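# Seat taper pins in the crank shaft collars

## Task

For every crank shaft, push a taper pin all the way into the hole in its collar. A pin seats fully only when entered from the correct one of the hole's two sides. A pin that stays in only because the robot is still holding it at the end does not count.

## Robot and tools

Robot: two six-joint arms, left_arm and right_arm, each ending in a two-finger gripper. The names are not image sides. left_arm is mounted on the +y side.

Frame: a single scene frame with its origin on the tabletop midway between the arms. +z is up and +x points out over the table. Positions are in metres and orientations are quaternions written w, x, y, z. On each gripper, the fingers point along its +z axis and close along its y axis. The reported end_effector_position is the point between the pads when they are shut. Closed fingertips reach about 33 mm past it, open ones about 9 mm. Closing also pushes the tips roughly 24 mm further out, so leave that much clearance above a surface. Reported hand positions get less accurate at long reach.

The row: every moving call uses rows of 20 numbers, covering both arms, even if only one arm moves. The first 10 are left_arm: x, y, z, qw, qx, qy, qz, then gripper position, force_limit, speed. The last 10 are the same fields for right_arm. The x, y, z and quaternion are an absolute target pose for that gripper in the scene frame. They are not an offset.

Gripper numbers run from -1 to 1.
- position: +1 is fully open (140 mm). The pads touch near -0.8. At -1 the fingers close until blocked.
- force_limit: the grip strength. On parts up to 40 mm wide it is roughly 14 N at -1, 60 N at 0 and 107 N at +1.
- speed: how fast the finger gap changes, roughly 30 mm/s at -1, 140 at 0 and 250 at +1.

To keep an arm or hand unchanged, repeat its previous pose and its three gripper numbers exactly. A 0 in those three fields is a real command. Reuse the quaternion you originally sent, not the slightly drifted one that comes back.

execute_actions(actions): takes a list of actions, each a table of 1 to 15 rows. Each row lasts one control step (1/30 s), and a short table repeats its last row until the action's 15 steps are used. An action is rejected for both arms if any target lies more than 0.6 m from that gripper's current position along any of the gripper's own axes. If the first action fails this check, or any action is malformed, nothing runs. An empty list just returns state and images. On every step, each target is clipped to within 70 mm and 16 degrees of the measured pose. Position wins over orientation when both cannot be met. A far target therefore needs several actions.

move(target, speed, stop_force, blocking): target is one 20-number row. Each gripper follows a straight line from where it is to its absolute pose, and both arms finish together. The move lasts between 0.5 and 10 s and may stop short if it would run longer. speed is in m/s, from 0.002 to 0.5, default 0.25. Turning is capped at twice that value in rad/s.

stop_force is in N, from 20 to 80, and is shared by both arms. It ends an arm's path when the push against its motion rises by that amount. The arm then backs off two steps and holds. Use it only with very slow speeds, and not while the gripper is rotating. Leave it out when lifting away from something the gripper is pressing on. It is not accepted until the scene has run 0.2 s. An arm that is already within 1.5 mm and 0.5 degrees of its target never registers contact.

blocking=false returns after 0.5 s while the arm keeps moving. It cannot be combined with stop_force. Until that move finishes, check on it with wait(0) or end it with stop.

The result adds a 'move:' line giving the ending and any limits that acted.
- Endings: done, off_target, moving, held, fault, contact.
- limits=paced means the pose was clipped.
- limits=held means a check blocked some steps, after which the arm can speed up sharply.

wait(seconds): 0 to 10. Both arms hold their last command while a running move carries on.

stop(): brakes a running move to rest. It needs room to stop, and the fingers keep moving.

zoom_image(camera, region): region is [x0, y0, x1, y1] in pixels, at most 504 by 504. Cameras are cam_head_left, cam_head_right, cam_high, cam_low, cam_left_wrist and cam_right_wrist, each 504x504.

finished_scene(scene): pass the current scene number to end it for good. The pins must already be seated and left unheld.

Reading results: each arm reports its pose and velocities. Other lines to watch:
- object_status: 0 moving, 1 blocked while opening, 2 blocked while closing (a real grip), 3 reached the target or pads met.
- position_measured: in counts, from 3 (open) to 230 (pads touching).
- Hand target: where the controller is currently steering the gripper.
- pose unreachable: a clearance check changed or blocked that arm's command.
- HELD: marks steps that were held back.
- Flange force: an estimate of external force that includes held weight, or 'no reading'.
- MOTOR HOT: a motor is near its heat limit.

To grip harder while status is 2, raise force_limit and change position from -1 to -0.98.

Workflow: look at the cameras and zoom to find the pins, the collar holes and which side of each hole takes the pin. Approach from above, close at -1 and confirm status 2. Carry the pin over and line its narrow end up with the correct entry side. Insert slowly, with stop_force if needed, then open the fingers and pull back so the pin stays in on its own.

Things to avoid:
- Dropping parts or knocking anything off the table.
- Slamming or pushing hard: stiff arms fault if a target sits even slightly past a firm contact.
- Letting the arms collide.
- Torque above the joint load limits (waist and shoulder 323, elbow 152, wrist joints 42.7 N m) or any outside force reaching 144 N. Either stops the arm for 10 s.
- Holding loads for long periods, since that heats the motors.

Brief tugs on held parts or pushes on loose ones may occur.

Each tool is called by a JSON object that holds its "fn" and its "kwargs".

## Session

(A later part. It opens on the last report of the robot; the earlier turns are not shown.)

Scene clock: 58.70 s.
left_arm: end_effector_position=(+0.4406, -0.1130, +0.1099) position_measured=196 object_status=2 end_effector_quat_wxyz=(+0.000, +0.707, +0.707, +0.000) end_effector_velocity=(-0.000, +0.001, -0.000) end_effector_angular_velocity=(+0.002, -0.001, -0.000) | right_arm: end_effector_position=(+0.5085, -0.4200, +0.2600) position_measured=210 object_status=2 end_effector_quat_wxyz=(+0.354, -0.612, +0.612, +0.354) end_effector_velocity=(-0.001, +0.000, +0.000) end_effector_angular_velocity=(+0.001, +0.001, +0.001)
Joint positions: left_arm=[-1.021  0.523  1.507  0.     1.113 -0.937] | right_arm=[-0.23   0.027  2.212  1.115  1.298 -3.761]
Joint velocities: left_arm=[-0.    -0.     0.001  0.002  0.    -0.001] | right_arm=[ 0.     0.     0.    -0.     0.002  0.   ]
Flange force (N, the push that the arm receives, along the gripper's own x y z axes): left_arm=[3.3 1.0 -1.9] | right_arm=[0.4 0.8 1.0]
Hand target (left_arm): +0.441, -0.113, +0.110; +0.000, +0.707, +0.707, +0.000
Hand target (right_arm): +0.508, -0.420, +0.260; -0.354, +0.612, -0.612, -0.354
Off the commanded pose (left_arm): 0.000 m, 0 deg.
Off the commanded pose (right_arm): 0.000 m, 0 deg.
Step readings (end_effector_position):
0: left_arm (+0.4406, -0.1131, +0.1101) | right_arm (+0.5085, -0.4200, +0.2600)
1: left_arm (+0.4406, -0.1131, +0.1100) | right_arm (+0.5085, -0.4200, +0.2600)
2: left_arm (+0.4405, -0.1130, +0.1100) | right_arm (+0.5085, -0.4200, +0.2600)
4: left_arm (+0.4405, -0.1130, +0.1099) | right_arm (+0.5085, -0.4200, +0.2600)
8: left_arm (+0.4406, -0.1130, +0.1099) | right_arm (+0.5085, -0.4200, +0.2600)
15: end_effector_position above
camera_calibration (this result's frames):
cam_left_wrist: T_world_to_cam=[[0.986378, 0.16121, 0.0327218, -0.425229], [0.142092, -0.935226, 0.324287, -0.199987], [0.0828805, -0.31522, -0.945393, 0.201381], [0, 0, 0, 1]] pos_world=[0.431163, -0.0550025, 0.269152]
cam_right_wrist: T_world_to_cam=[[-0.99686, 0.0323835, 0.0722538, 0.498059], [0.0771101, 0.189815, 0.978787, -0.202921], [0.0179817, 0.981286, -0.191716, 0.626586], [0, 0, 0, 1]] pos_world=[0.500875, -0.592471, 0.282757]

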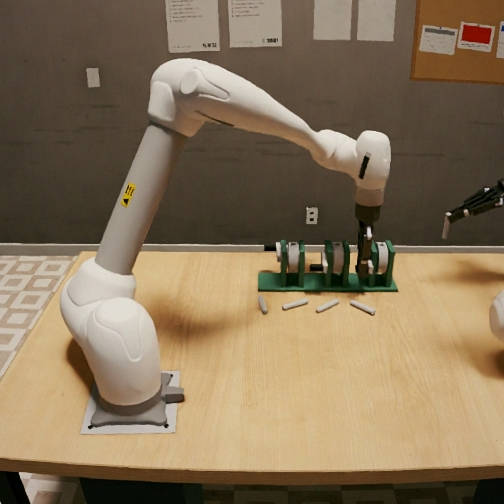

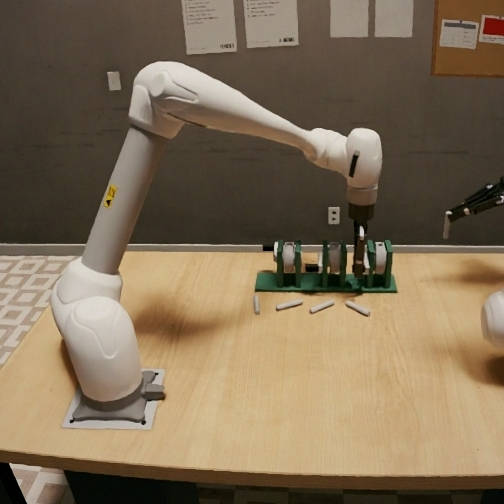

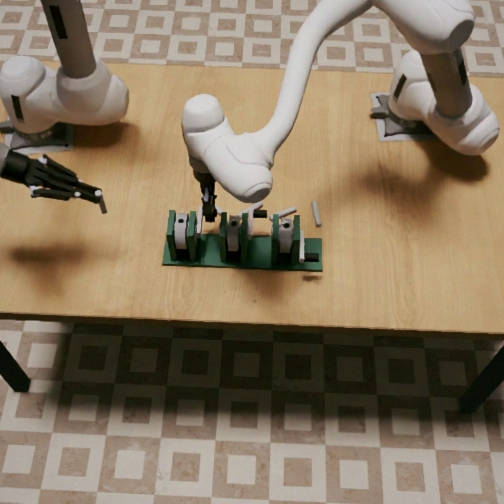

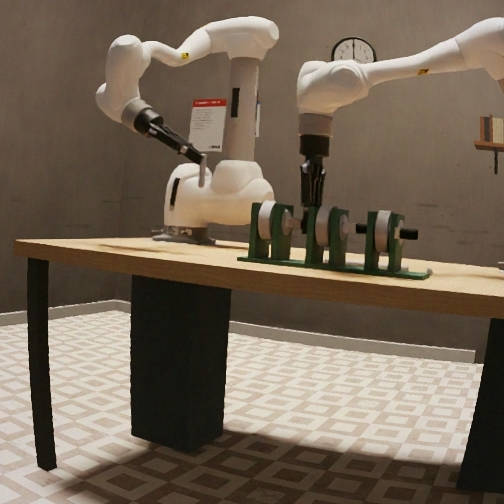

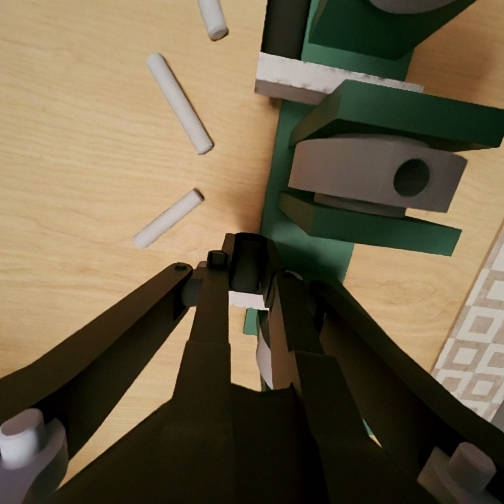

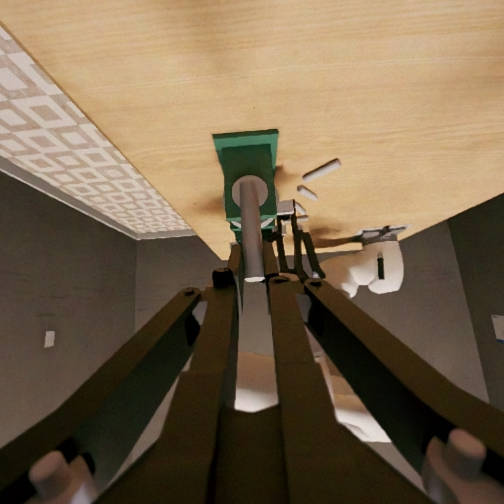

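{"fn": "execute_actions", "kwargs": {"actions": [[[0.4417,-0.113,0.122,0,0.7071,0.7071,0,-1,-0.8,-0.5,0.5085,-0.42,0.26,-0.3536,0.6124,-0.6124,-0.3536,-1,0.3,-0.5]],[[0.4472,-0.113,0.1396,0,0.7071,0.7071,0,-1,-0.8,-0.5,0.5085,-0.42,0.26,-0.3536,0.6124,-0.6124,-0.3536,-1,0.3,-0.5]],[[0.457,-0.113,0.155,0,0.7071,0.7071,0,-1,-0.8,-0.5,0.5085,-0.42,0.26,-0.3536,0.6124,-0.6124,-0.3536,-1,0.3,-0.5]],[[0.4756,-0.113,0.1704,0,0.7071,0.7071,0,-1,-0.8,-0.5,0.5085,-0.42,0.26,-0.3536,0.6124,-0.6124,-0.3536,-1,0.3,-0.5]],[[0.4984,-0.113,0.1787,0,0.7071,0.7071,0,-1,-0.8,-0.5,0.5085,-0.42,0.26,-0.3536,0.6124,-0.6124,-0.3536,-1,0.3,-0.5]],[[0.5228,-0.113,0.1787,0,0.7071,0.7071,0,-1,-0.8,-0.5,0.5085,-0.42,0.26,-0.3536,0.6124,-0.6124,-0.3536,-1,0.3,-0.5]],[[0.5456,-0.113,0.1704,0,0.7071,0.7071,0,-1,-0.8,-0.5,0.5085,-0.42,0.26,-0.3536,0.6124,-0.6124,-0.3536,-1,0.3,-0.5]],[[0.5642,-0.113,0.155,0,0.7071,0.7071,0,-1,-0.8,-0.5,0.5085,-0.42,0.26,-0.3536,0.6124,-0.6124,-0.3536,-1,0.3,-0.5]],[[0.574,-0.113,0.1396,0,0.7071,0.7071,0,-1,-0.8,-0.5,0.5085,-0.42,0.26,-0.3536,0.6124,-0.6124,-0.3536,-1,0.3,-0.5]],[[0.5795,-0.113,0.122,0,0.7071,0.7071,0,-1,-0.8,-0.5,0.5085,-0.42,0.26,-0.3536,0.6124,-0.6124,-0.3536,-1,0.3,-0.5]],[[0.5806,-0.113,0.1098,0,0.7071,0.7071,0,-1,-0.8,-0.5,0.5085,-0.42,0.26,-0.3536,0.6124,-0.6124,-0.3536,-1,0.3,-0.5]],[[0.5806,-0.113,0.1098,0,0.7071,0.7071,0,-0.3,-0.8,0,0.5085,-0.42,0.26,-0.3536,0.6124,-0.6124,-0.3536,-1,0.3,-0.5]]]}}

{"fn": "move", "kwargs": {"target": [0.5806,-0.113,0.21,0,0.7071,0.7071,0,-0.3,-0.8,0,0.5085,-0.42,0.26,-0.3536,0.6124,-0.6124,-0.3536,-1,0.3,-0.5]}}

{"fn": "move", "kwargs": {"target": [0.327,0.19,0.2,-0.0248,0.9615,0.0925,0.2576,-0.3,0.3,0,0.5085,-0.2133,0.25,-0.3536,0.6124,-0.6124,-0.3536,-1,0.3,-0.5], "speed": 0.4}}

{"fn": "move", "kwargs": {"target": [0.327,0.19,0.065,-0.0248,0.9615,0.0925,0.2576,-0.3,0.3,0,0.5085,-0.2133,0.237,-0.3536,0.6124,-0.6124,-0.3536,-1,0.3,-0.5]}}

{"fn": "zoom_image", "kwargs": {"camera": "cam_right_wrist", "region": [210, 150, 290, 230]}}

{"fn": "zoom_image", "kwargs": {"camera": "cam_left_wrist", "region": [180, 150, 330, 300]}}

Scene clock: 67.43 s.
left_arm: end_effector_position=(+0.5806, -0.1130, +0.1098) position_measured=167 object_status=3 end_effector_quat_wxyz=(-0.000, +0.707, +0.707, -0.000) end_effector_velocity=(-0.000, +0.000, -0.000) end_effector_angular_velocity=(+0.001, +0.001, -0.000) | right_arm: end_effector_position=(+0.5085, -0.4200, +0.2600) position_measured=210 object_status=2 end_effector_quat_wxyz=(+0.354, -0.612, +0.612, +0.354) end_effector_velocity=(+0.000, -0.000, +0.000) end_effector_angular_velocity=(-0.001, -0.002, -0.000)
Joint positions: left_arm=[-0.896  0.665  1.269 -0.     1.208 -0.812] | right_arm=[-0.23   0.027  2.212  1.115  1.298 -3.761]
Joint velocities: left_arm=[-0.     0.    -0.    -0.     0.001  0.   ] | right_arm=[-0.    -0.001 -0.    -0.    -0.001 -0.   ]
Flange force (N, the push that the arm receives, along the gripper's own x y z axes): left_arm=[3.4 -4.9 0.1] | right_arm=[0.2 0.8 1.2]
Flange force at the end of the 8th action (N, along the gripper's axes at the end of the call): left_arm=[7.7 -2.3 1.3] | right_arm=[-0.4 -0.3 2.1]
Flange force at the end of the 9th action (N, along the gripper's axes at the end of the call): left_arm=[3.9 1.0 -1.9] | right_arm=[0.0 0.6 1.6]
Flange force at the end of the 10th action (N, along the gripper's axes at the end of the call): left_arm=[2.3 1.3 -0.3] | right_arm=[-0.8 0.3 3.1]
Flange force at the end of the 11th action (N, along the gripper's axes at the end of the call): left_arm=[4.7 -0.4 -2.2] | right_arm=[0.1 0.1 2.9]
Hand target (left_arm): +0.581, -0.113, +0.110; +0.000, +0.707, +0.707, -0.000
Hand target (right_arm): +0.508, -0.420, +0.260; -0.354, +0.612, -0.612, -0.354
Off the commanded pose (left_arm): 0.000 m, 0 deg.
Off the commanded pose (right_arm): 0.000 m, 0 deg.
Step readings (end_effector_position; steps 1 to 15: 1st action; 16 to 30: 2nd action; 31 to 45: 3rd action; 46 to 60: 4th action; 61 to 75: 5th action; 76 to 90: 6th action; 91 to 105: 7th action; 106 to 120: 8th action; 121 to 135: 9th action; 136 to 150: 10th action; 151 to 165: 11th action; 166 to 180: 12th action):
0: left_arm (+0.4405, -0.1130, +0.1100) | right_arm (+0.5085, -0.4200, +0.2600)
1: left_arm (+0.4405, -0.1129, +0.1107) | right_arm (+0.5085, -0.4200, +0.2600)
2: left_arm (+0.4407, -0.1128, +0.1152) | right_arm (+0.5085, -0.4200, +0.2600)
4: left_arm (+0.4414, -0.1130, +0.1217) | right_arm (+0.5085, -0.4200, +0.2600)
8: left_arm (+0.4415, -0.1130, +0.1221) | right_arm (+0.5085, -0.4200, +0.2600)
15: left_arm (+0.4416, -0.1130, +0.1220) | right_arm (+0.5085, -0.4200, +0.2600)
16: left_arm (+0.4419, -0.1130, +0.1228) | right_arm (+0.5085, -0.4200, +0.2600)
17: left_arm (+0.4434, -0.1127, +0.1281) | right_arm (+0.5085, -0.4200, +0.2600)
19: left_arm (+0.4469, -0.1131, +0.1393) | right_arm (+0.5085, -0.4200, +0.2600)
23: left_arm (+0.4471, -0.1130, +0.1397) | right_arm (+0.5085, -0.4200, +0.2600)
30: left_arm (+0.4471, -0.1130, +0.1396) | right_arm (+0.5085, -0.4200, +0.2600)
31: left_arm (+0.4475, -0.1130, +0.1402) | right_arm (+0.5085, -0.4200, +0.2600)
32: left_arm (+0.4501, -0.1127, +0.1444) | right_arm (+0.5085, -0.4200, +0.2600)
34: left_arm (+0.4569, -0.1131, +0.1547) | right_arm (+0.5085, -0.4200, +0.2600)
38: left_arm (+0.4572, -0.1129, +0.1551) | right_arm (+0.5085, -0.4200, +0.2600)
45: left_arm (+0.4571, -0.1130, +0.1550) | right_arm (+0.5085, -0.4200, +0.2600)
46: left_arm (+0.4575, -0.1129, +0.1554) | right_arm (+0.5085, -0.4200, +0.2600)
47: left_arm (+0.4609, -0.1128, +0.1584) | right_arm (+0.5085, -0.4200, +0.2600)
49: left_arm (+0.4738, -0.1131, +0.1693) | right_arm (+0.5085, -0.4200, +0.2600)
53: left_arm (+0.4756, -0.1129, +0.1703) | right_arm (+0.5085, -0.4200, +0.2600)
60: left_arm (+0.4756, -0.1130, +0.1703) | right_arm (+0.5085, -0.4200, +0.2600)
61: left_arm (+0.4762, -0.1129, +0.1706) | right_arm (+0.5085, -0.4200, +0.2600)
62: left_arm (+0.4807, -0.1128, +0.1723) | right_arm (+0.5085, -0.4200, +0.2600)
64: left_arm (+0.4959, -0.1129, +0.1782) | right_arm (+0.5085, -0.4200, +0.2600)
68: left_arm (+0.4983, -0.1129, +0.1786) | right_arm (+0.5085, -0.4200, +0.2600)
75: left_arm (+0.4984, -0.1130, +0.1787) | right_arm (+0.5085, -0.4200, +0.2600)
76: left_arm (+0.4991, -0.1129, +0.1787) | right_arm (+0.5085, -0.4200, +0.2600)
77: left_arm (+0.5045, -0.1129, +0.1789) | right_arm (+0.5085, -0.4200, +0.2600)
79: left_arm (+0.5205, -0.1128, +0.1789) | right_arm (+0.5085, -0.4200, +0.2600)
83: left_arm (+0.5227, -0.1129, +0.1786) | right_arm (+0.5085, -0.4200, +0.2600)
90: left_arm (+0.5228, -0.1130, +0.1787) | right_arm (+0.5085, -0.4200, +0.2600)
91: left_arm (+0.5234, -0.1130, +0.1785) | right_arm (+0.5085, -0.4200, +0.2600)
92: left_arm (+0.5283, -0.1130, +0.1770) | right_arm (+0.5085, -0.4200, +0.2600)
94: left_arm (+0.5432, -0.1128, +0.1714) | right_arm (+0.5085, -0.4200, +0.2600)
98: left_arm (+0.5455, -0.1129, +0.1703) | right_arm (+0.5085, -0.4200, +0.2600)
105: left_arm (+0.5456, -0.1130, +0.1704) | right_arm (+0.5085, -0.4200, +0.2600)
106: left_arm (+0.5461, -0.1130, +0.1700) | right_arm (+0.5085, -0.4200, +0.2600)
107: left_arm (+0.5503, -0.1132, +0.1671) | right_arm (+0.5085, -0.4200, +0.2600)
109: left_arm (+0.5623, -0.1128, +0.1565) | right_arm (+0.5085, -0.4200, +0.2600)
113: left_arm (+0.5641, -0.1130, +0.1549) | right_arm (+0.5085, -0.4200, +0.2600)
120: left_arm (+0.5642, -0.1130, +0.1550) | right_arm (+0.5085, -0.4200, +0.2600)
121: left_arm (+0.5646, -0.1130, +0.1544) | right_arm (+0.5085, -0.4200, +0.2600)
122: left_arm (+0.5676, -0.1131, +0.1503) | right_arm (+0.5085, -0.4200, +0.2600)
124: left_arm (+0.5735, -0.1128, +0.1401) | right_arm (+0.5085, -0.4200, +0.2600)
128: left_arm (+0.5740, -0.1130, +0.1396) | right_arm (+0.5085, -0.4200, +0.2600)
135: left_arm (+0.5740, -0.1130, +0.1396) | right_arm (+0.5085, -0.4200, +0.2600)
136: left_arm (+0.5743, -0.1131, +0.1389) | right_arm (+0.5085, -0.4200, +0.2600)
137: left_arm (+0.5763, -0.1133, +0.1337) | right_arm (+0.5085, -0.4200, +0.2600)
139: left_arm (+0.5792, -0.1129, +0.1223) | right_arm (+0.5085, -0.4200, +0.2600)
143: left_arm (+0.5794, -0.1130, +0.1220) | right_arm (+0.5085, -0.4200, +0.2600)
150: left_arm (+0.5795, -0.1130, +0.1220) | right_arm (+0.5085, -0.4200, +0.2600)
151: left_arm (+0.5797, -0.1131, +0.1212) | right_arm (+0.5085, -0.4200, +0.2600)
152: left_arm (+0.5803, -0.1132, +0.1167) | right_arm (+0.5085, -0.4200, +0.2600)
154: left_arm (+0.5805, -0.1129, +0.1099) | right_arm (+0.5085, -0.4200, +0.2600)
158: left_arm (+0.5806, -0.1130, +0.1098) | right_arm (+0.5085, -0.4200, +0.2600)
165: left_arm (+0.5806, -0.1130, +0.1098) | right_arm (+0.5085, -0.4200, +0.2600)
166: left_arm (+0.5806, -0.1130, +0.1097) | right_arm (+0.5085, -0.4200, +0.2600)
167: left_arm (+0.5806, -0.1130, +0.1097) | right_arm (+0.5085, -0.4200, +0.2600)
169: left_arm (+0.5806, -0.1130, +0.1097) | right_arm (+0.5085, -0.4200, +0.2600)
173: left_arm (+0.5806, -0.1130, +0.1097) | right_arm (+0.5085, -0.4200, +0.2600)
180: end_effector_position above
camera_calibration (this result's frames):
cam_left_wrist: T_world_to_cam=[[0.986381, 0.161217, 0.0325869, -0.563314], [0.142143, -0.935224, 0.324272, -0.219846], [0.0827541, -0.315223, -0.945403, 0.189693], [0, 0, 0, 1]] pos_world=[0.571193, -0.0549935, 0.268983]
cam_right_wrist: T_world_to_cam=[[-0.99686, 0.0323833, 0.0722538, 0.498059], [0.07711, 0.189815, 0.978787, -0.202921], [0.0179815, 0.981286, -0.191716, 0.626586], [0, 0, 0, 1]] pos_world=[0.500875, -0.592471, 0.282757]

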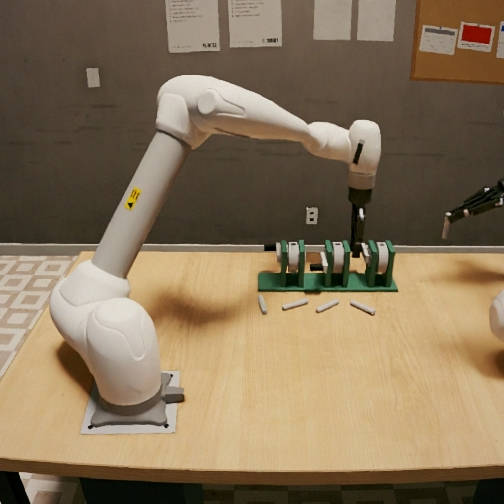

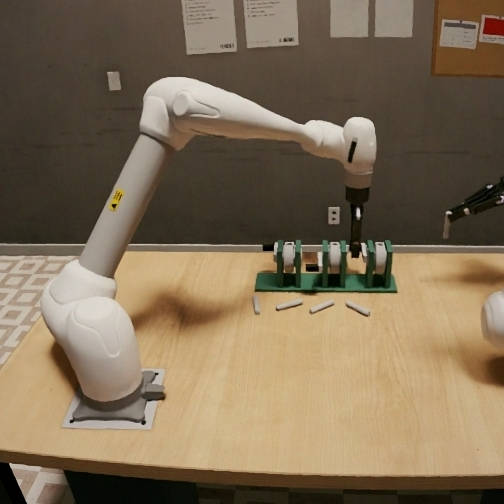

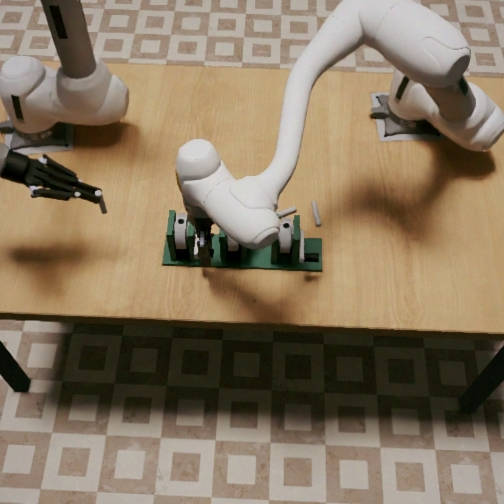

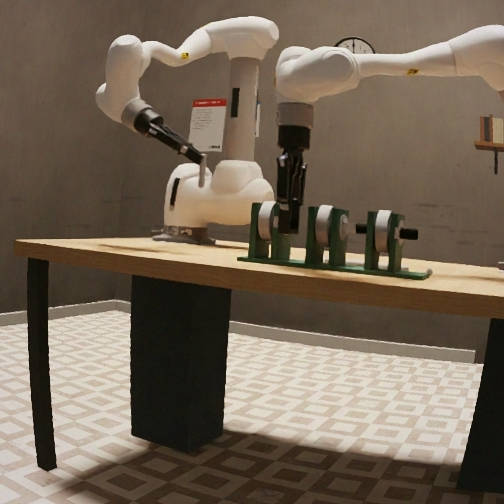

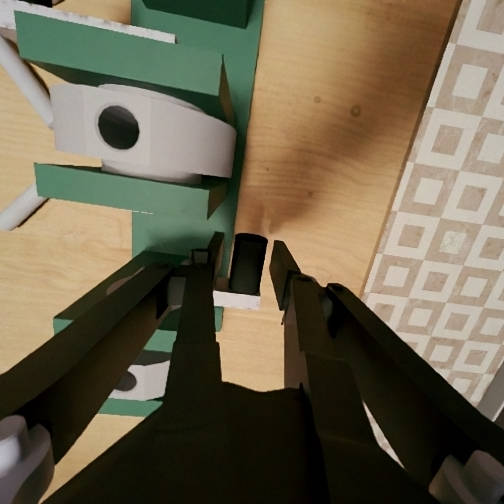

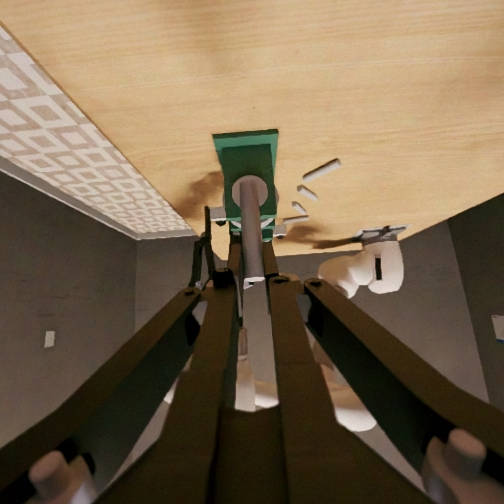

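Scene clock: 68.20 s.
left_arm: end_effector_position=(+0.5805, -0.1129, +0.2100) position_measured=167 object_status=3 end_effector_quat_wxyz=(+0.000, +0.707, +0.707, -0.000) end_effector_velocity=(+0.001, -0.001, +0.001) end_effector_angular_velocity=(-0.002, -0.001, +0.001) | right_arm: end_effector_position=(+0.5085, -0.4200, +0.2600) position_measured=210 object_status=2 end_effector_quat_wxyz=(+0.354, -0.612, +0.612, +0.354) end_effector_velocity=(+0.000, -0.000, -0.001) end_effector_angular_velocity=(-0.000, +0.001, -0.000)
Joint positions: left_arm=[-0.896  0.616  1.164 -0.     1.362 -0.811] | right_arm=[-0.23   0.027  2.212  1.115  1.298 -3.761]
Joint velocities: left_arm=[ 0.     0.001 -0.002 -0.001 -0.    -0.   ] | right_arm=[-0.     0.001 -0.    -0.    -0.    -0.   ]
Flange force (N, the push that the arm receives, along the gripper's own x y z axes): left_arm=[5.6 -5.8 0.2] | right_arm=[0.5 0.3 2.0]
Hand target (left_arm): +0.581, -0.113, +0.210; -0.000, +0.707, +0.707, -0.000
Hand target (right_arm): +0.508, -0.420, +0.260; -0.354, +0.612, -0.612, -0.354
Off the commanded pose (left_arm): 0.000 m, 0 deg.
Off the commanded pose (right_arm): 0.000 m, 0 deg.
move: done
camera_calibration (this result's frames):
cam_left_wrist: T_world_to_cam=[[0.98641, 0.161028, 0.0326364, -0.566567], [0.141941, -0.935226, 0.324352, -0.252183], [0.0827523, -0.315312, -0.945373, 0.284519], [0, 0, 0, 1]] pos_world=[0.571118, -0.0549029, 0.369263]
cam_right_wrist: T_world_to_cam=[[-0.99686, 0.0323836, 0.0722538, 0.498059], [0.0771101, 0.189815, 0.978787, -0.202921], [0.0179818, 0.981286, -0.191716, 0.626586], [0, 0, 0, 1]] pos_world=[0.500875, -0.592471, 0.282757]

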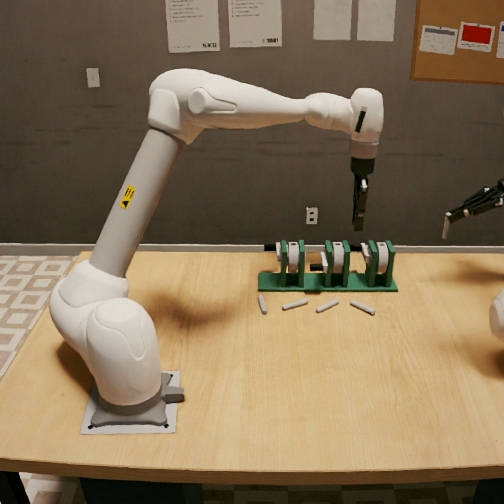

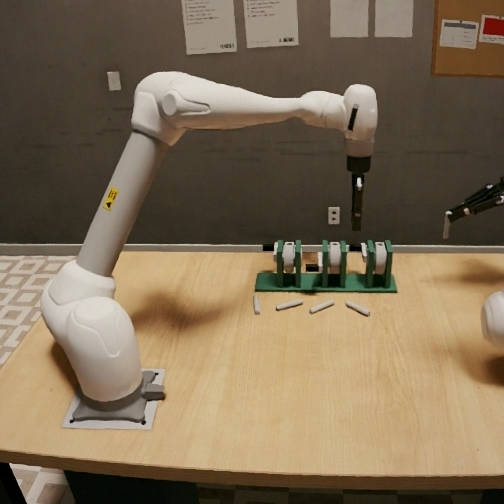

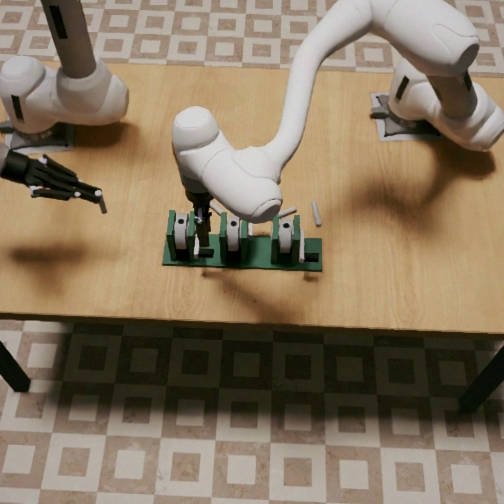

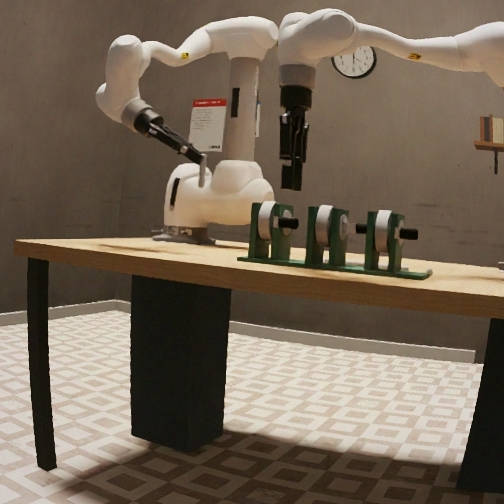

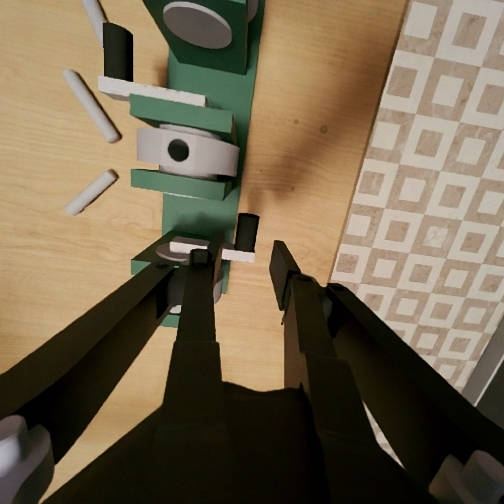

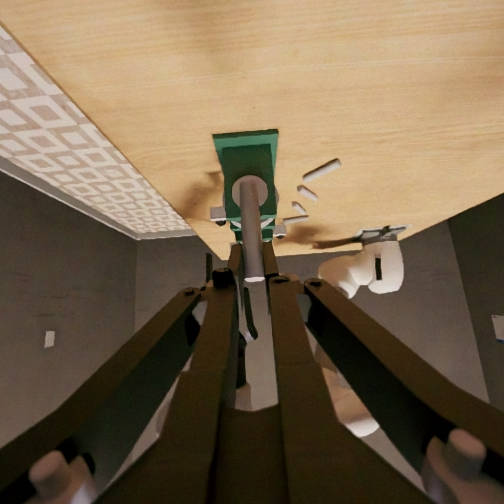

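Scene clock: 70.47 s.
left_arm: end_effector_position=(+0.3270, +0.1902, +0.1995) position_measured=167 object_status=3 end_effector_quat_wxyz=(-0.025, +0.962, +0.092, +0.257) end_effector_velocity=(-0.001, -0.000, -0.000) end_effector_angular_velocity=(-0.001, +0.001, -0.002) | right_arm: end_effector_position=(+0.5082, -0.2136, +0.2499) position_measured=210 object_status=2 end_effector_quat_wxyz=(+0.353, -0.612, +0.613, +0.354) end_effector_velocity=(-0.000, +0.000, +0.000) end_effector_angular_velocity=(-0.000, -0.001, +0.000)
Joint positions: left_arm=[-1.166 -0.089  2.189  0.616  0.971 -0.04 ] | right_arm=[ 0.199  0.112  2.141  1.338  0.978 -3.652]
Joint velocities: left_arm=[-0.001 -0.001  0.001 -0.001 -0.001  0.001] | right_arm=[ 0.001 -0.001 -0.     0.    -0.001 -0.   ]
Flange force (N, the push that the arm receives, along the gripper's own x y z axes): left_arm=[-1.8 -2.5 -1.4] | right_arm=[0.2 0.1 1.4]
Hand target (left_arm): +0.327, +0.190, +0.200; -0.025, +0.962, +0.092, +0.257
Hand target (right_arm): +0.508, -0.214, +0.250; -0.353, +0.612, -0.613, -0.354
Off the commanded pose (left_arm): 0.001 m, 0 deg.
Off the commanded pose (right_arm): 0.000 m, 0 deg.
move: done
camera_calibration (this result's frames):
cam_left_wrist: T_world_to_cam=[[0.308857, -0.944846, 0.108968, 0.0516865], [-0.927455, -0.324584, -0.185667, 0.406003], [0.210796, -0.0437181, -0.976552, 0.303783], [0, 0, 0, 1]] pos_world=[0.296549, 0.193899, 0.36641]
cam_right_wrist: T_world_to_cam=[[-0.996828, 0.0325187, 0.0726445, 0.491723], [0.0775269, 0.190216, 0.978676, -0.232286], [0.0180072, 0.981204, -0.192133, 0.422216], [0, 0, 0, 1]] pos_world=[0.500569, -0.386086, 0.272734]

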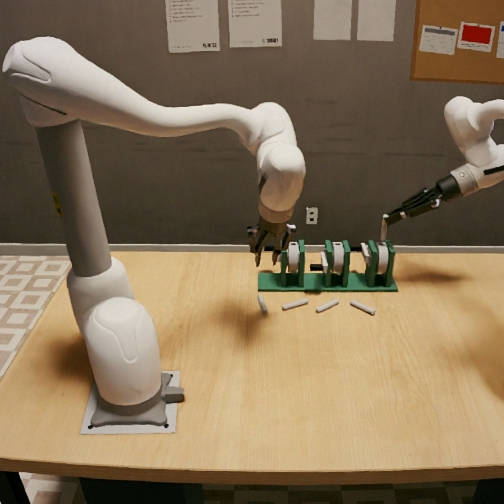

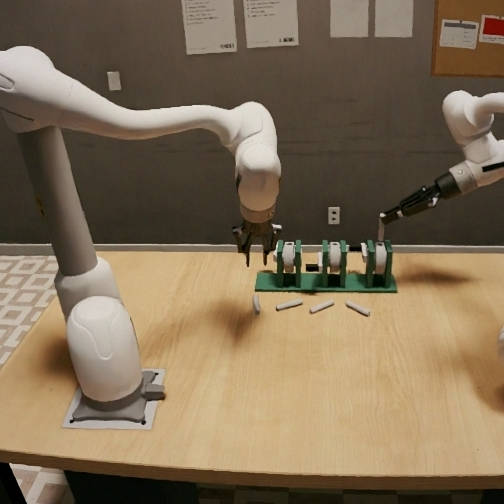

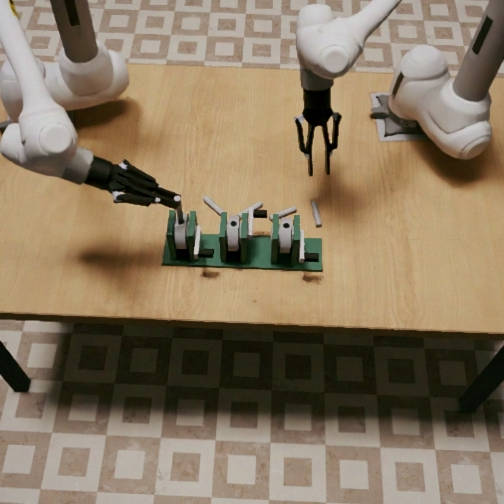

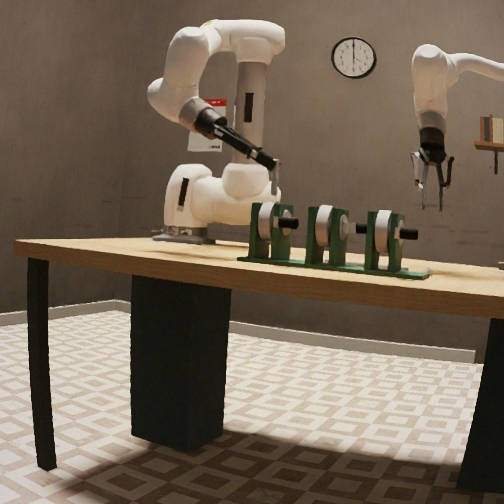

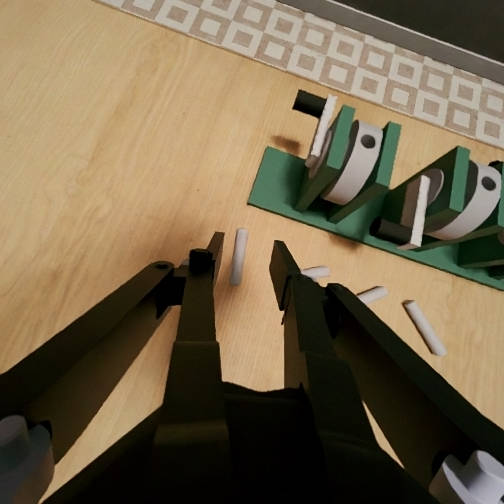

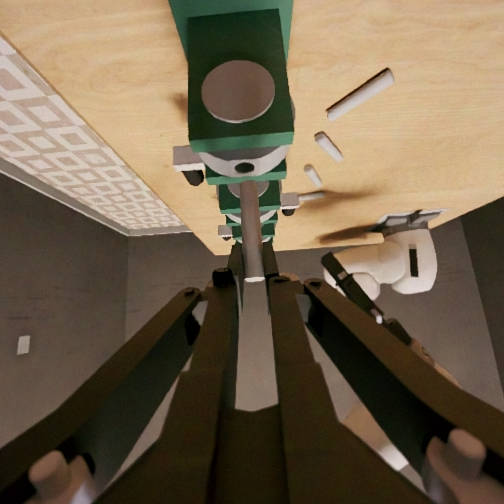

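Scene clock: 71.40 s.
left_arm: end_effector_position=(+0.3270, +0.1899, +0.0650) position_measured=167 object_status=3 end_effector_quat_wxyz=(-0.025, +0.961, +0.093, +0.258) end_effector_velocity=(-0.000, +0.000, -0.001) end_effector_angular_velocity=(+0.001, +0.001, +0.000) | right_arm: end_effector_position=(+0.5085, -0.2133, +0.2370) position_measured=210 object_status=2 end_effector_quat_wxyz=(+0.354, -0.612, +0.612, +0.354) end_effector_velocity=(+0.000, +0.000, -0.001) end_effector_angular_velocity=(-0.000, +0.001, +0.000)
Joint positions: left_arm=[-1.167  0.09   2.323  0.796  0.733 -0.311] | right_arm=[ 0.199  0.128  2.152  1.357  0.972 -3.685]
Joint velocities: left_arm=[-0.     0.001  0.001 -0.    -0.    -0.001] | right_arm=[ 0.     0.001 -0.     0.     0.    -0.   ]
Flange force (N, the push that the arm receives, along the gripper's own x y z axes): left_arm=[-0.3 -0.6 -0.8] | right_arm=[-1.7 1.6 1.5]
Hand target (left_arm): +0.327, +0.190, +0.065; -0.025, +0.961, +0.093, +0.258
Hand target (right_arm): +0.508, -0.213, +0.237; -0.354, +0.612, -0.612, -0.354
Off the commanded pose (left_arm): 0.000 m, 0 deg.
Off the commanded pose (right_arm): 0.000 m, 0 deg.
move: done
camera_calibration (this result's frames):
cam_left_wrist: T_world_to_cam=[[0.309409, -0.944681, 0.108832, 0.0658638], [-0.92707, -0.32514, -0.186616, 0.381011], [0.211678, -0.0431539, -0.976386, 0.172029], [0, 0, 0, 1]] pos_world=[0.296431, 0.193526, 0.231901]
cam_right_wrist: T_world_to_cam=[[-0.996861, 0.0324015, 0.0722428, 0.493028], [0.0771037, 0.189871, 0.978777, -0.219626], [0.017997, 0.981274, -0.191774, 0.419362], [0, 0, 0, 1]] pos_world=[0.500867, -0.385783, 0.25977]

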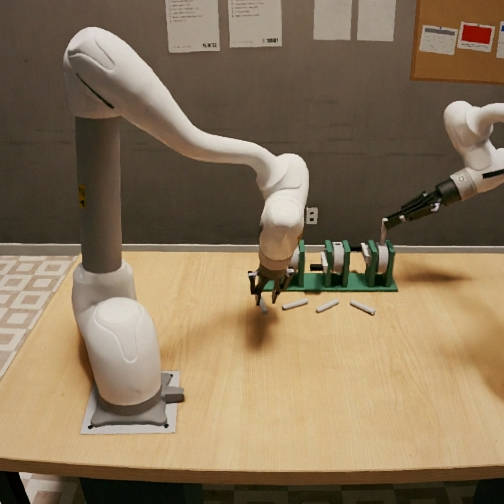

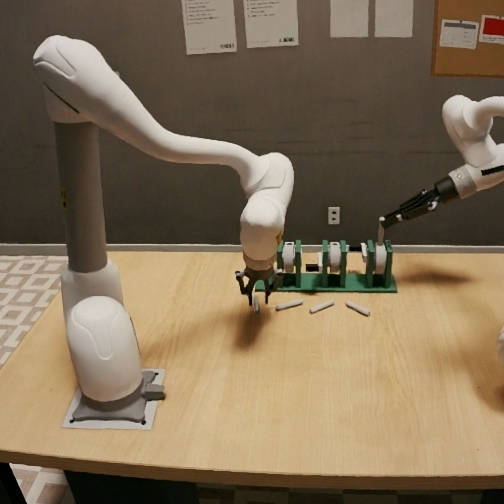

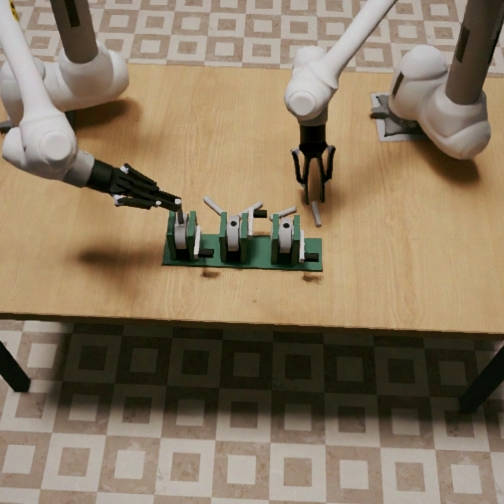

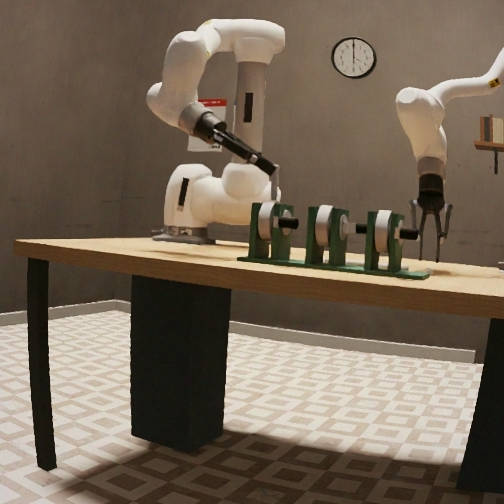

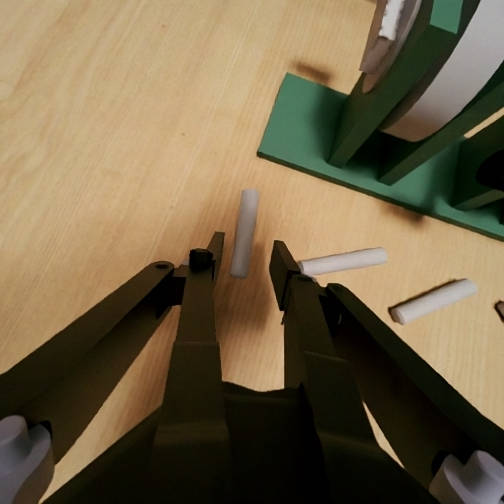

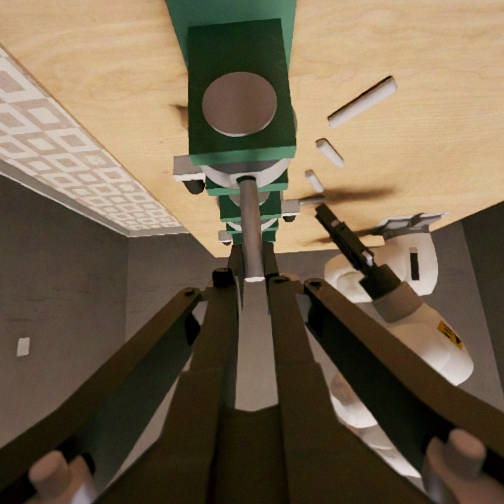

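Region (210, 150, 290, 230) of cam_right_wrist's 504x504 image, scaled by 6.300, with more detail than that image has.

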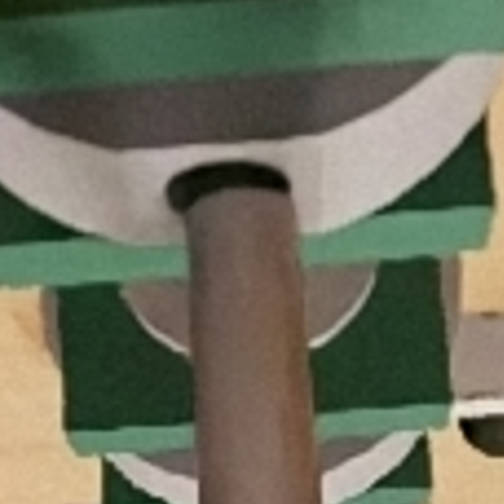

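Region (180, 150, 330, 300) of cam_left_wrist's 504x504 image, scaled by 3.360, with more detail than that image has.

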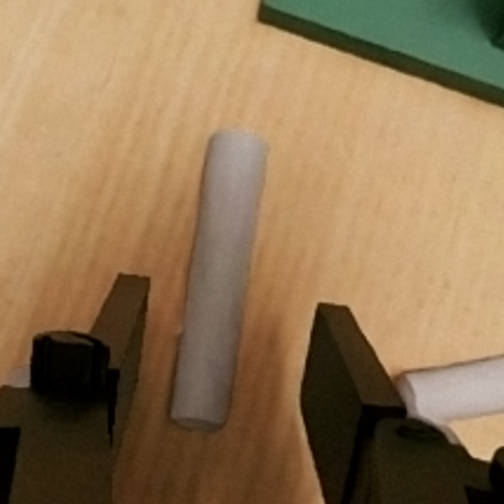

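{"fn": "move", "kwargs": {"target": [0.33,0.24,0.13,0,0.64,0.77,0,-0.35,0.3,0,0.5097,-0.2133,0.236,-0.3536,0.6124,-0.6124,-0.3536,-1,0.3,-0.5], "speed": 0.5}}

{"fn": "move", "kwargs": {"target": [0.405,0.208,0.08,-0.2576,-0.0925,0.9615,-0.0248,-0.35,0.3,0,0.5094,-0.2133,0.195,-0.3536,0.6124,-0.6124,-0.3536,-1,0.3,-0.5], "speed": 0.3, "stop_force": 20}}

Scene clock: 74.43 s.
left_arm: end_effector_position=(+0.3305, +0.2400, +0.1302) position_measured=173 object_status=3 end_effector_quat_wxyz=(+0.000, +0.639, +0.769, +0.001) end_effector_velocity=(+0.000, -0.000, +0.000) end_effector_angular_velocity=(-0.001, -0.000, +0.001) | right_arm: end_effector_position=(+0.5097, -0.2133, +0.2360) position_measured=210 object_status=2 end_effector_quat_wxyz=(+0.354, -0.612, +0.612, +0.354) end_effector_velocity=(+0.000, -0.000, -0.001) end_effector_angular_velocity=(-0.000, +0.002, +0.000)
Joint positions: left_arm=[-0.769  0.031  2.126  0.002  0.983 -0.87 ] | right_arm=[ 0.199  0.131  2.151  1.358  0.972 -3.687]
Joint velocities: left_arm=[ 0.    -0.    -0.001 -0.001  0.    -0.   ] | right_arm=[-0.     0.002  0.     0.     0.001 -0.   ]
Flange force (N, the push that the arm receives, along the gripper's own x y z axes): left_arm=[0.3 -3.4 0.7] | right_arm=[0.0 1.0 -0.1]
Hand target (left_arm): +0.330, +0.240, +0.130; +0.000, +0.639, +0.769, +0.001
Hand target (right_arm): +0.510, -0.213, +0.236; -0.354, +0.612, -0.612, -0.354
Off the commanded pose (left_arm): 0.001 m, 0 deg.
Off the commanded pose (right_arm): 0.000 m, 0 deg.
move: done
camera_calibration (this result's frames):
cam_left_wrist: T_world_to_cam=[[0.940082, 0.339224, 0.0342509, -0.401812], [0.310618, -0.893541, 0.324192, 0.0734791], [0.140578, -0.294128, -0.945371, 0.316806], [0, 0, 0, 1]] pos_world=[0.310376, 0.295142, 0.28944]
cam_right_wrist: T_world_to_cam=[[-0.99686, 0.0323844, 0.0722527, 0.494296], [0.0771092, 0.189818, 0.978787, -0.218757], [0.0179826, 0.981285, -0.191719, 0.41913], [0, 0, 0, 1]] pos_world=[0.502075, -0.38577, 0.258758]

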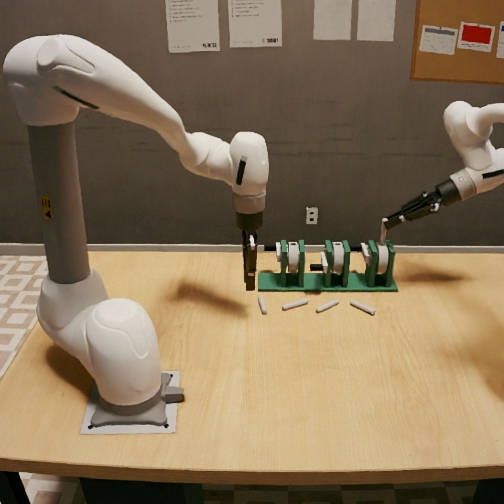

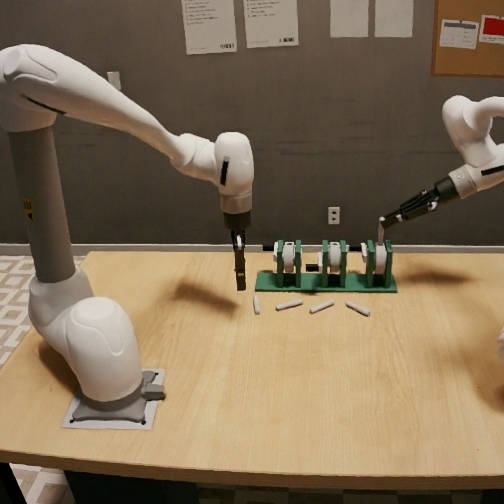

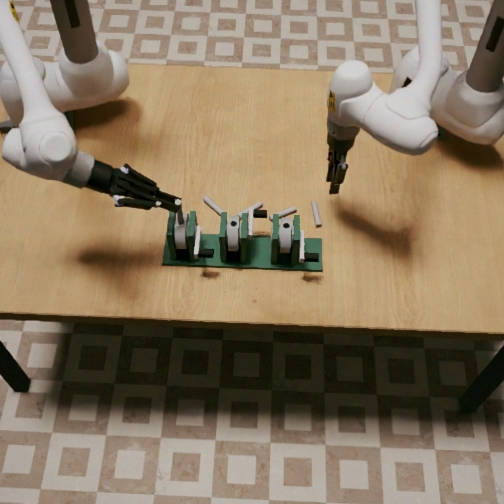

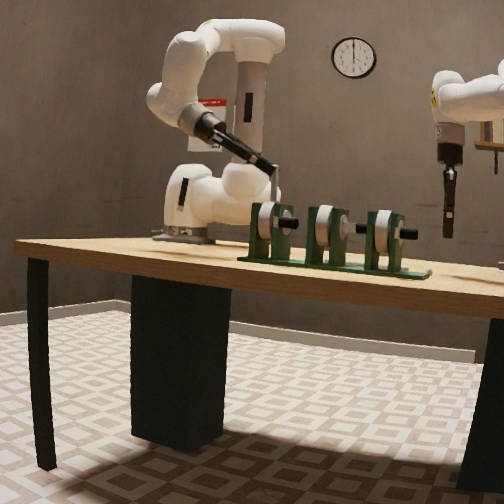

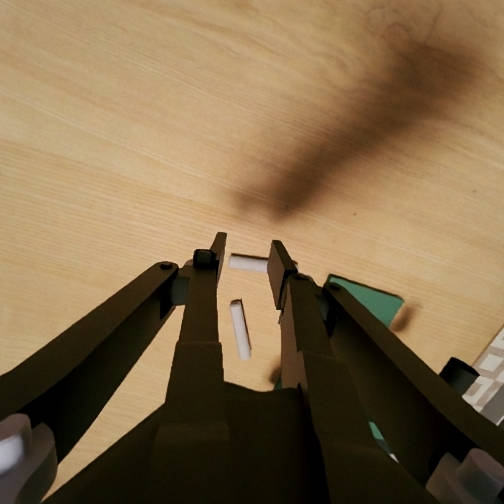

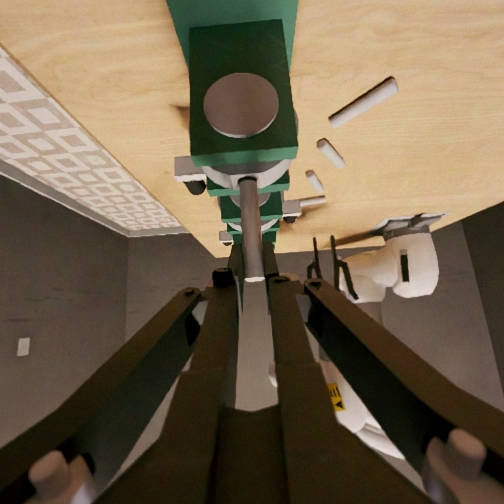

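Scene clock: 77.53 s.
left_arm: end_effector_position=(+0.4052, +0.2080, +0.0799) position_measured=173 object_status=3 end_effector_quat_wxyz=(-0.257, -0.093, +0.962, -0.024) end_effector_velocity=(-0.000, -0.000, -0.000) end_effector_angular_velocity=(-0.000, +0.001, +0.001) | right_arm: end_effector_position=(+0.5094, -0.2133, +0.1950) position_measured=210 object_status=2 end_effector_quat_wxyz=(+0.354, -0.612, +0.612, +0.354) end_effector_velocity=(+0.000, -0.000, -0.000) end_effector_angular_velocity=(-0.001, -0.000, -0.001)
Joint positions: left_arm=[-0.549  0.427  1.817 -0.318  1.338 -2.084] | right_arm=[ 0.199  0.185  2.184  1.418  0.956 -3.792]
Joint velocities: left_arm=[ 0.     0.     0.    -0.001  0.    -0.001] | right_arm=[-0.     0.     0.     0.    -0.001  0.   ]
Flange force (N, the push that the arm receives, along the gripper's own x y z axes): left_arm=[4.5 0.2 0.9] | right_arm=[-6.1 -4.7 3.4]
Hand target (left_arm): +0.405, +0.208, +0.080; -0.257, -0.093, +0.962, -0.024
Hand target (right_arm): +0.509, -0.213, +0.195; -0.354, +0.612, -0.612, -0.354
Off the commanded pose (left_arm): 0.000 m, 0 deg.
Off the commanded pose (right_arm): 0.000 m, 0 deg.
move: done
camera_calibration (this result's frames):
cam_left_wrist: T_world_to_cam=[[-0.309355, 0.944599, 0.109692, -0.0851778], [0.927183, 0.325237, -0.185881, -0.424528], [-0.211259, 0.0442017, -0.97643, 0.324026], [0, 0, 0, 1]] pos_world=[0.435718, 0.204208, 0.246821]
cam_right_wrist: T_world_to_cam=[[-0.99686, 0.0324289, 0.0722388, 0.496951], [0.0771075, 0.190003, 0.978751, -0.178544], [0.0180142, 0.981248, -0.191907, 0.411332], [0, 0, 0, 1]] pos_world=[0.501748, -0.38581, 0.217788]

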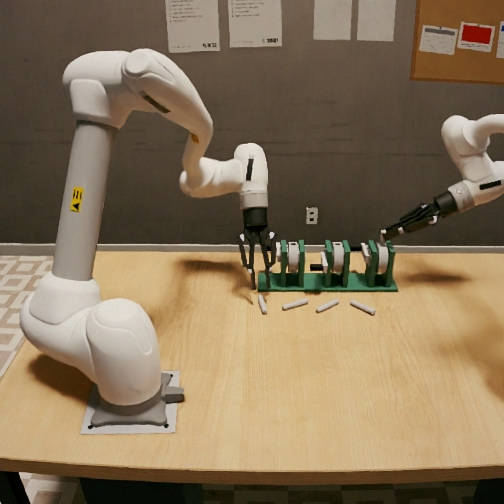

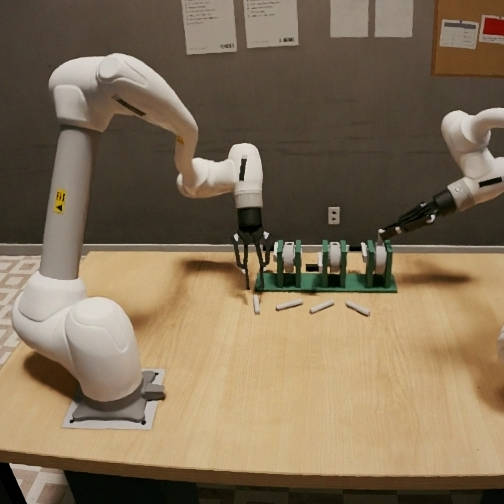

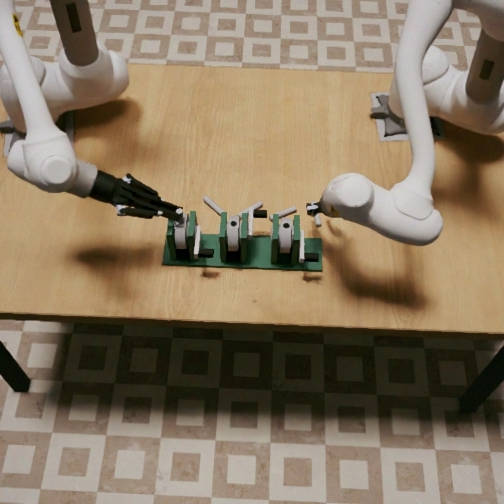

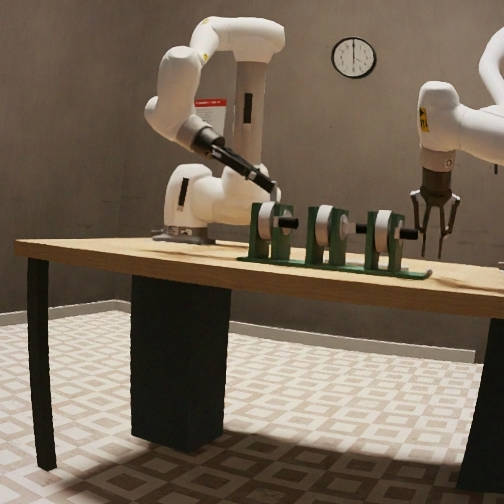

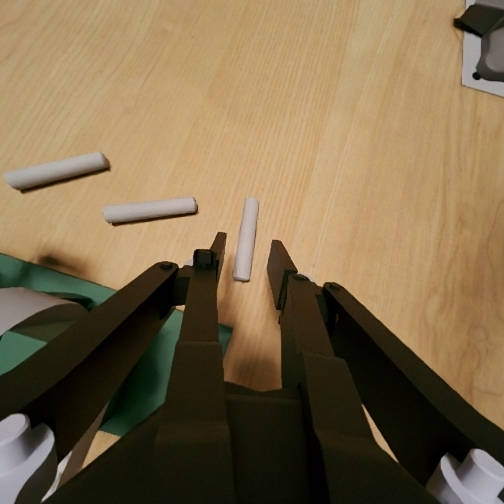

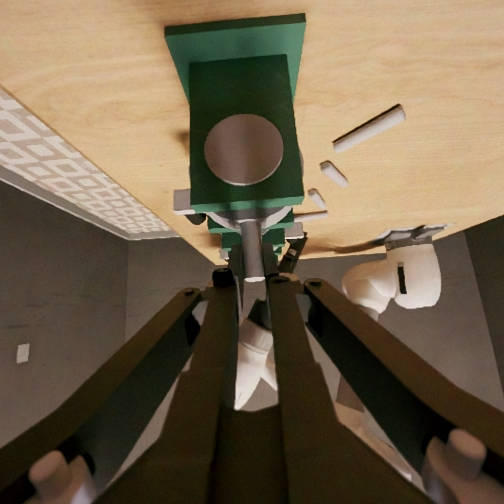

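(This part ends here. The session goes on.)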